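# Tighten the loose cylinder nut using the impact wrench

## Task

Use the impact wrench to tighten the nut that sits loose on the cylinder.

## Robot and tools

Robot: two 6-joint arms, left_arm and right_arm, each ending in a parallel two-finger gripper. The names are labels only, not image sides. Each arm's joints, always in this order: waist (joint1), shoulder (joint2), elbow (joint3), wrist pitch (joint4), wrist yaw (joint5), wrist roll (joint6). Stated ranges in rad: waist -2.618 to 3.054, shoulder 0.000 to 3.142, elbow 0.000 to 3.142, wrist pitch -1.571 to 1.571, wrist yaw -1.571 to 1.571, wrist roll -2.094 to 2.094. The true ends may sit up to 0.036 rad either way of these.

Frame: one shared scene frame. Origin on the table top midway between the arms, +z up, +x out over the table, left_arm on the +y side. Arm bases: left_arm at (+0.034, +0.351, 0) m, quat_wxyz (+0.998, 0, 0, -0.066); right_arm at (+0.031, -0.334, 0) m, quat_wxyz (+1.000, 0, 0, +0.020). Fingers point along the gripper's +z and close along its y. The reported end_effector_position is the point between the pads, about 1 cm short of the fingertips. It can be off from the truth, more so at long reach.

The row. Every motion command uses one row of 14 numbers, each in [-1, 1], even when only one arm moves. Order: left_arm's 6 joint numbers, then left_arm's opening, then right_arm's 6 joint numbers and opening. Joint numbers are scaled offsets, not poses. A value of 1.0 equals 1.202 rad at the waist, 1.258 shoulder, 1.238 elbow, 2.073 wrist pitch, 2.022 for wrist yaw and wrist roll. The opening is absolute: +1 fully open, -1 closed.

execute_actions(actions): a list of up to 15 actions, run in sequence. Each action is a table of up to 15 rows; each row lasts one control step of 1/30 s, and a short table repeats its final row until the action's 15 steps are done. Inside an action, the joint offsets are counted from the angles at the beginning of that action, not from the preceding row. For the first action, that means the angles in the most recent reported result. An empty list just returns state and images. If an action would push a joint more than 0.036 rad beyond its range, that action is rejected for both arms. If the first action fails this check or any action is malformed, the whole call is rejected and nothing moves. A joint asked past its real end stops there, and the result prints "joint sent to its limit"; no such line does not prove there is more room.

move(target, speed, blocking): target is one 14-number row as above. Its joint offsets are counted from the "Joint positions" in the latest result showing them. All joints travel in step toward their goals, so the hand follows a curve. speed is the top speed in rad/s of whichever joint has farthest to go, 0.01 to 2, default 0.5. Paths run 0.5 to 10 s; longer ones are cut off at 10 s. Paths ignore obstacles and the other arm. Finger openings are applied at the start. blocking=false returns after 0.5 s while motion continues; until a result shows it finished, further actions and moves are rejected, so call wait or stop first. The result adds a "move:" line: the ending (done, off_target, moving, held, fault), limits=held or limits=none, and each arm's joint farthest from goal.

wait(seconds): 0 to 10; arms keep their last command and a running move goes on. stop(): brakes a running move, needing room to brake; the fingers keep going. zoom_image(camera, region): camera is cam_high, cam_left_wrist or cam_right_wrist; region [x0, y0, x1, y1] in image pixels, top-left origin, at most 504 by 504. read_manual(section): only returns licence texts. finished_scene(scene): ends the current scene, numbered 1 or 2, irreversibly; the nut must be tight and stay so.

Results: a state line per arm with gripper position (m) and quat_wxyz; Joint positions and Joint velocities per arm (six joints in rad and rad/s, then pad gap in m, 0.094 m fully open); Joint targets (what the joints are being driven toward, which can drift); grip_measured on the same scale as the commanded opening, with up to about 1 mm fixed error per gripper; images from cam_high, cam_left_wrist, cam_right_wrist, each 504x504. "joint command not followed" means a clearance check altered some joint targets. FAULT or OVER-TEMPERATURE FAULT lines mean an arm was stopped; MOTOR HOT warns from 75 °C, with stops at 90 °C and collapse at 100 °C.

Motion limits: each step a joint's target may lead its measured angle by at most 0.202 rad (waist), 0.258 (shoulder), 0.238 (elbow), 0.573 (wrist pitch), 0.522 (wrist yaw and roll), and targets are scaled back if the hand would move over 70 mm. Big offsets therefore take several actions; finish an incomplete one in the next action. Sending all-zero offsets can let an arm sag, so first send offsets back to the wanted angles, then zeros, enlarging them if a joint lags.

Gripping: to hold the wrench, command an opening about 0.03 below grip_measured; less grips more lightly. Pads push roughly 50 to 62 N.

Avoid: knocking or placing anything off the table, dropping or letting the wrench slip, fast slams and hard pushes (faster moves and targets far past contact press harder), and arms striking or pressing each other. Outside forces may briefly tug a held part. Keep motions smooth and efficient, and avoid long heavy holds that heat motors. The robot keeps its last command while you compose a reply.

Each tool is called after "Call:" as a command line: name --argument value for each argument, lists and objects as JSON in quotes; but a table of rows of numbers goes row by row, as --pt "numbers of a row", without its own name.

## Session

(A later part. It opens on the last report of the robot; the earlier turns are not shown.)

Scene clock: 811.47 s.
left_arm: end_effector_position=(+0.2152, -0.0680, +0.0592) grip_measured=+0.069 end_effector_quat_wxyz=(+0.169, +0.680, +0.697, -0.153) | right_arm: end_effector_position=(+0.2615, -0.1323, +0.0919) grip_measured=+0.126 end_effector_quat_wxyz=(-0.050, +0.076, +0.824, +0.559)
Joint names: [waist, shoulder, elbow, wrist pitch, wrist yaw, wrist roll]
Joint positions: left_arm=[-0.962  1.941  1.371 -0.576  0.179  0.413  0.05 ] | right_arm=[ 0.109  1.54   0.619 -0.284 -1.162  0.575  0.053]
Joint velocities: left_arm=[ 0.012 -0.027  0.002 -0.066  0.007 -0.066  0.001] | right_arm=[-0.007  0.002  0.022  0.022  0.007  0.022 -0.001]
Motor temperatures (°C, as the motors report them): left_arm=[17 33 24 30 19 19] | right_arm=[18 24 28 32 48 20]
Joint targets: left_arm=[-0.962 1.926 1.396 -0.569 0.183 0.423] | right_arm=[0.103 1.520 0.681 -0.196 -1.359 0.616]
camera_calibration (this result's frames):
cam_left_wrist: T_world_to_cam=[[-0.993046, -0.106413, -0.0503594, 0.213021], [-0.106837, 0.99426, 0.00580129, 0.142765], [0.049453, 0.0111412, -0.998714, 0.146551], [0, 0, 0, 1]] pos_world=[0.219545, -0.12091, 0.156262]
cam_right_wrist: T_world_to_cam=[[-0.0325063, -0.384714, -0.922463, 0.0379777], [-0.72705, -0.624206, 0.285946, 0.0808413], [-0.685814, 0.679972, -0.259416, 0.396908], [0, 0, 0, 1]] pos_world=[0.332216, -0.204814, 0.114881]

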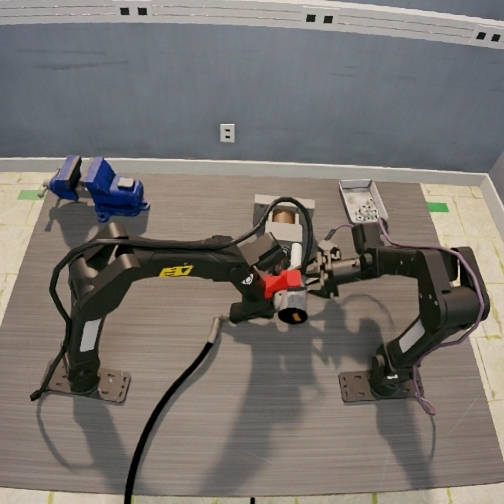

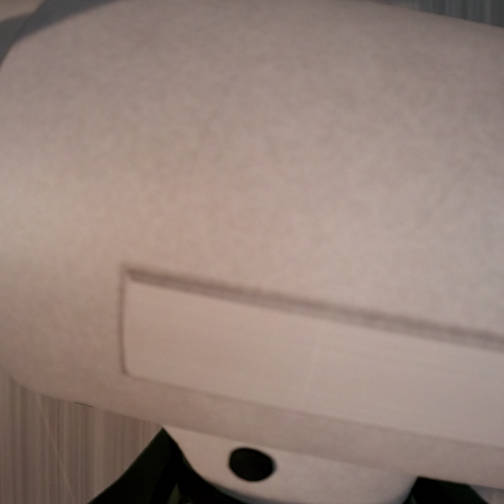

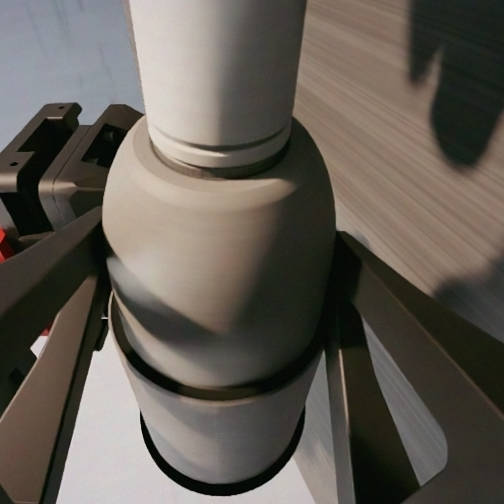

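Call:
execute_actions --actions '[[[0,-0.012,0.02,0.003,0,0,0.6,-0.005,-0.016,0.05,0.04,-0.095,0.02,0.03]],[[0.03,-0.08,0.02,0,0,0,0.6,-0.005,-0.016,0.05,0.04,-0.095,0.02,0.03]],[[0.04,-0.08,-0.04,0,0,0,0.6,-0.005,-0.016,0.05,0.04,-0.095,0.02,0.03]],[[0.05,-0.04,-0.05,0.12,-0.03,-0.2,-1,-0.005,-0.016,0.05,0.04,-0.095,0.02,0.03]],[[0.05,-0.02,-0.1,0.17,-0.02,-0.2,-1,-0.005,-0.016,0.05,0.04,-0.095,0.02,0.03]],[[0.01,-0.01,-0.12,0.17,0,-0.2,-1,-0.005,-0.016,0.05,0.04,-0.095,0.02,0.03]],[[0,-0.01,-0.12,0.17,0,-0.18,-1,-0.005,-0.016,0.05,0.04,-0.095,0.02,0.03]],[[0,0,-0.1,0.1,0,0,-1,-0.005,-0.016,0.05,0.04,-0.095,0.02,0.03]]]'

Scene clock: 816.73 s.
left_arm: end_effector_position=(+0.2294, -0.0623, +0.1023) grip_measured=+0.599 end_effector_quat_wxyz=(+0.206, +0.657, +0.705, -0.168) | right_arm: end_effector_position=(+0.2729, -0.1206, +0.1753) grip_measured=+0.032 end_effector_quat_wxyz=(-0.054, -0.013, +0.726, +0.685)
Joint names: [waist, shoulder, elbow, wrist pitch, wrist yaw, wrist roll]
Joint positions: left_arm=[-0.924  1.844  1.38  -0.601  0.191  0.394  0.075] | right_arm=[ 0.093  1.539  0.713 -0.143 -1.503  0.665  0.048]
Joint velocities: left_arm=[-0.002 -0.022  0.007 -0.007 -0.037 -0.037 -0.   ] | right_arm=[-0.012  0.007  0.002  0.007 -0.051 -0.051 -0.   ]
Motor temperatures (°C, as the motors report them): left_arm=[17 34 24 30 19 19] | right_arm=[18 24 28 32 48 20]
Joint targets: left_arm=[-0.920 1.836 1.405 -0.595 0.194 0.394] | right_arm=[0.087 1.519 0.728 -0.133 -1.525 0.667]
This call's list of actions stopped before action 2 (actions count from 0): row 1 of 1 would take right_arm's wrist yaw more than 0.036 radians past the lower end of its range (-1.571 radians). Give that joint a number nearer 0 in that row, or first move the joint away from that end. The list ran up to there; action 2 and any after it were not run and use none of the scene's actions.
camera_calibration (this result's frames):
cam_left_wrist: T_world_to_cam=[[-0.985356, -0.159695, -0.0597572, 0.225711], [-0.155226, 0.985164, -0.0731865, 0.157001], [0.0705581, -0.0628389, -0.995526, 0.179035], [0, 0, 0, 1]] pos_world=[0.234144, -0.107376, 0.203213]
cam_right_wrist: T_world_to_cam=[[0.0931945, -0.0617636, -0.99373, 0.136891], [-0.654771, -0.755689, -0.0144375, 0.0896613], [-0.75006, 0.652012, -0.110867, 0.406555], [0, 0, 0, 1]] pos_world=[0.35089, -0.188867, 0.182401]

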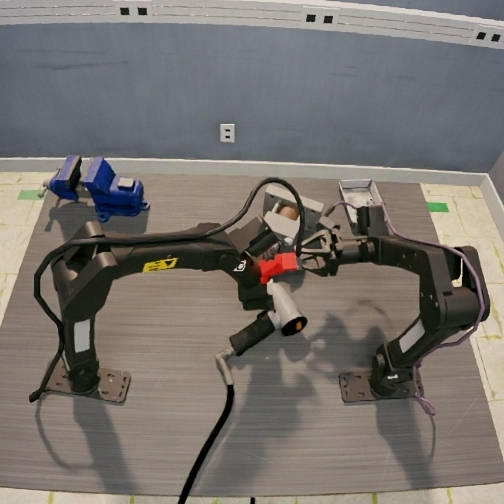

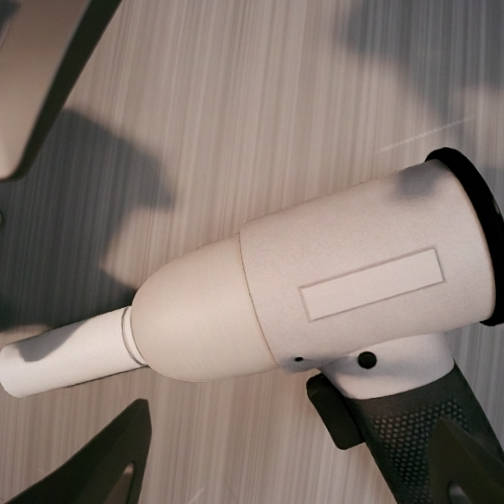

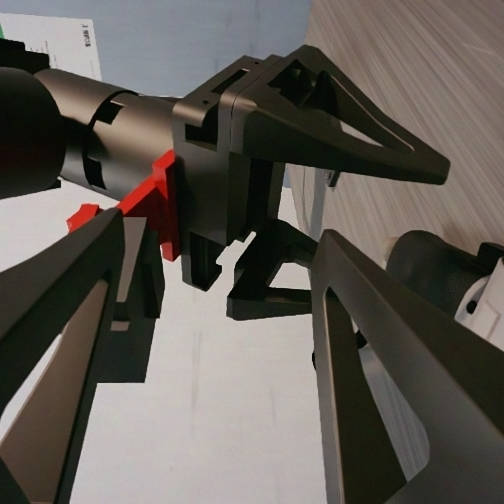

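Wrench escaped. Retract both and inspect the nut.

Call:
move --target '[0.3,-0.25,-0.2,0.15,0,0,0.6,-0.3,-0.05,0,0,0.05,0,0.03]'

Call:
zoom_image --camera "cam_high" --region '[200,170,380,350]'

Scene clock: 820.33 s.
left_arm: end_effector_position=(+0.3570, +0.0384, +0.1801) grip_measured=+0.599 end_effector_quat_wxyz=(+0.396, +0.503, +0.755, -0.145) | right_arm: end_effector_position=(+0.3396, -0.2216, +0.1708) grip_measured=+0.032 end_effector_quat_wxyz=(+0.100, +0.127, +0.743, +0.650)
Joint names: [waist, shoulder, elbow, wrist pitch, wrist yaw, wrist roll]
Joint positions: left_arm=[-0.565  1.549  1.144 -0.31   0.184  0.394  0.075] | right_arm=[-0.261  1.499  0.713 -0.142 -1.401  0.666  0.048]
Joint velocities: left_arm=[-0.012  0.012  0.007 -0.037 -0.037  0.037  0.   ] | right_arm=[ 0.017 -0.002  0.012  0.022  0.022 -0.007 -0.   ]
Motor temperatures (°C, as the motors report them): left_arm=[17 33 24 30 19 19] | right_arm=[18 24 27 32 46 20]
Joint targets: left_arm=[-0.564 1.529 1.133 -0.290 0.191 0.394] | right_arm=[-0.267 1.476 0.713 -0.143 -1.402 0.665]
move: off_target (right_arm); limits=none; left_arm: farthest joint: the shoulder, 0.020 radians from its target (0.314 radians at the start); right_arm: farthest joint: the shoulder, 0.023 radians from its target (0.063 radians at the start)
camera_calibration (this result's frames):
cam_left_wrist: T_world_to_cam=[[-0.831502, -0.525991, -0.178714, 0.352848], [-0.431961, 0.814469, -0.387362, 0.245187], [0.349306, -0.244895, -0.90444, 0.144886], [0, 0, 0, 1]] pos_world=[0.348695, 0.021379, 0.289076]
cam_right_wrist: T_world_to_cam=[[0.0784989, -0.183426, -0.979894, 0.0955905], [-0.903257, -0.429027, 0.00794977, 0.209907], [-0.421859, 0.884472, -0.199359, 0.477055], [0, 0, 0, 1]] pos_world=[0.383346, -0.314352, 0.187105]

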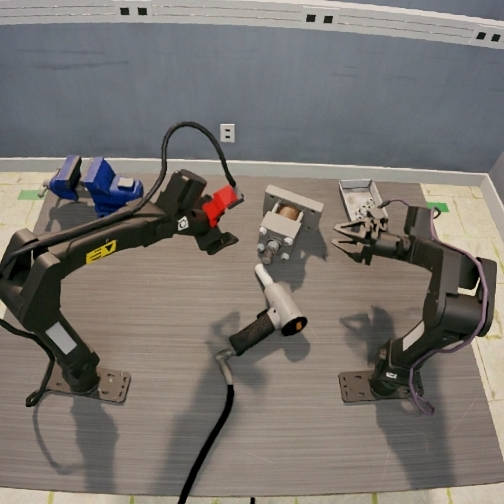

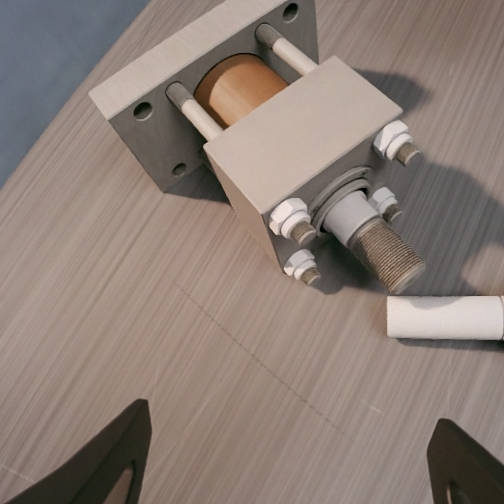

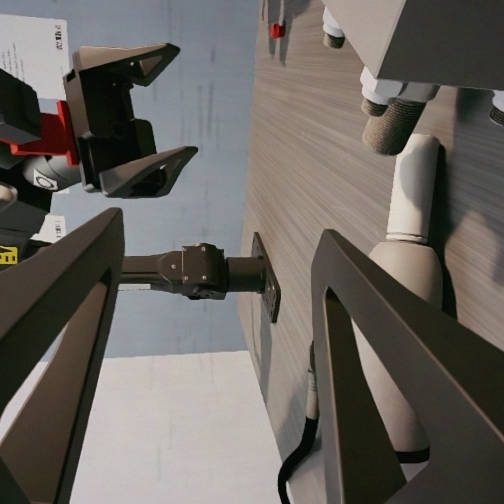

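Region (200, 170, 380, 350) of cam_high's 504x504 image, scaled by 2.800, with more detail than that image has.

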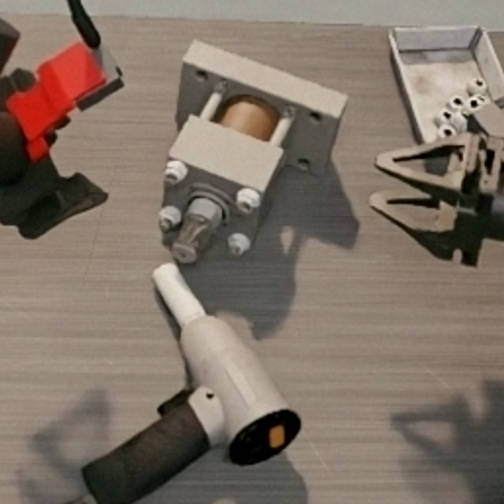

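Call:
zoom_image --camera "cam_right_wrist" --region '[300,0,504,160]'

Call:
zoom_image --camera "cam_left_wrist" --region '[250,90,450,290]'

Region (300, 0, 504, 160) of cam_right_wrist's 504x504 image, scaled by 2.471, with more detail than that image has; it fills the top 395 rows of this view, and the rest is white.

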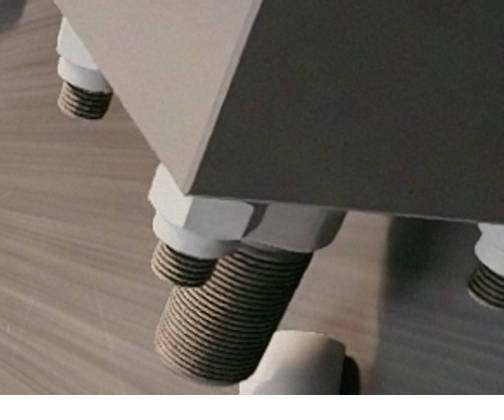

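Region (250, 90, 450, 290) of cam_left_wrist's 504x504 image, scaled by 2.520, with more detail than that image has.

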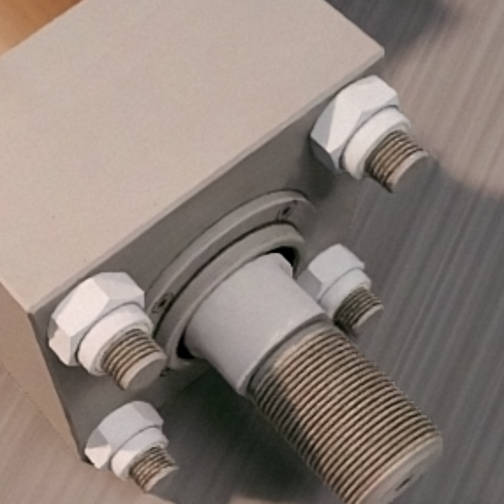

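Call:
finished_scene --scene 2

The scene is finished: the task was done.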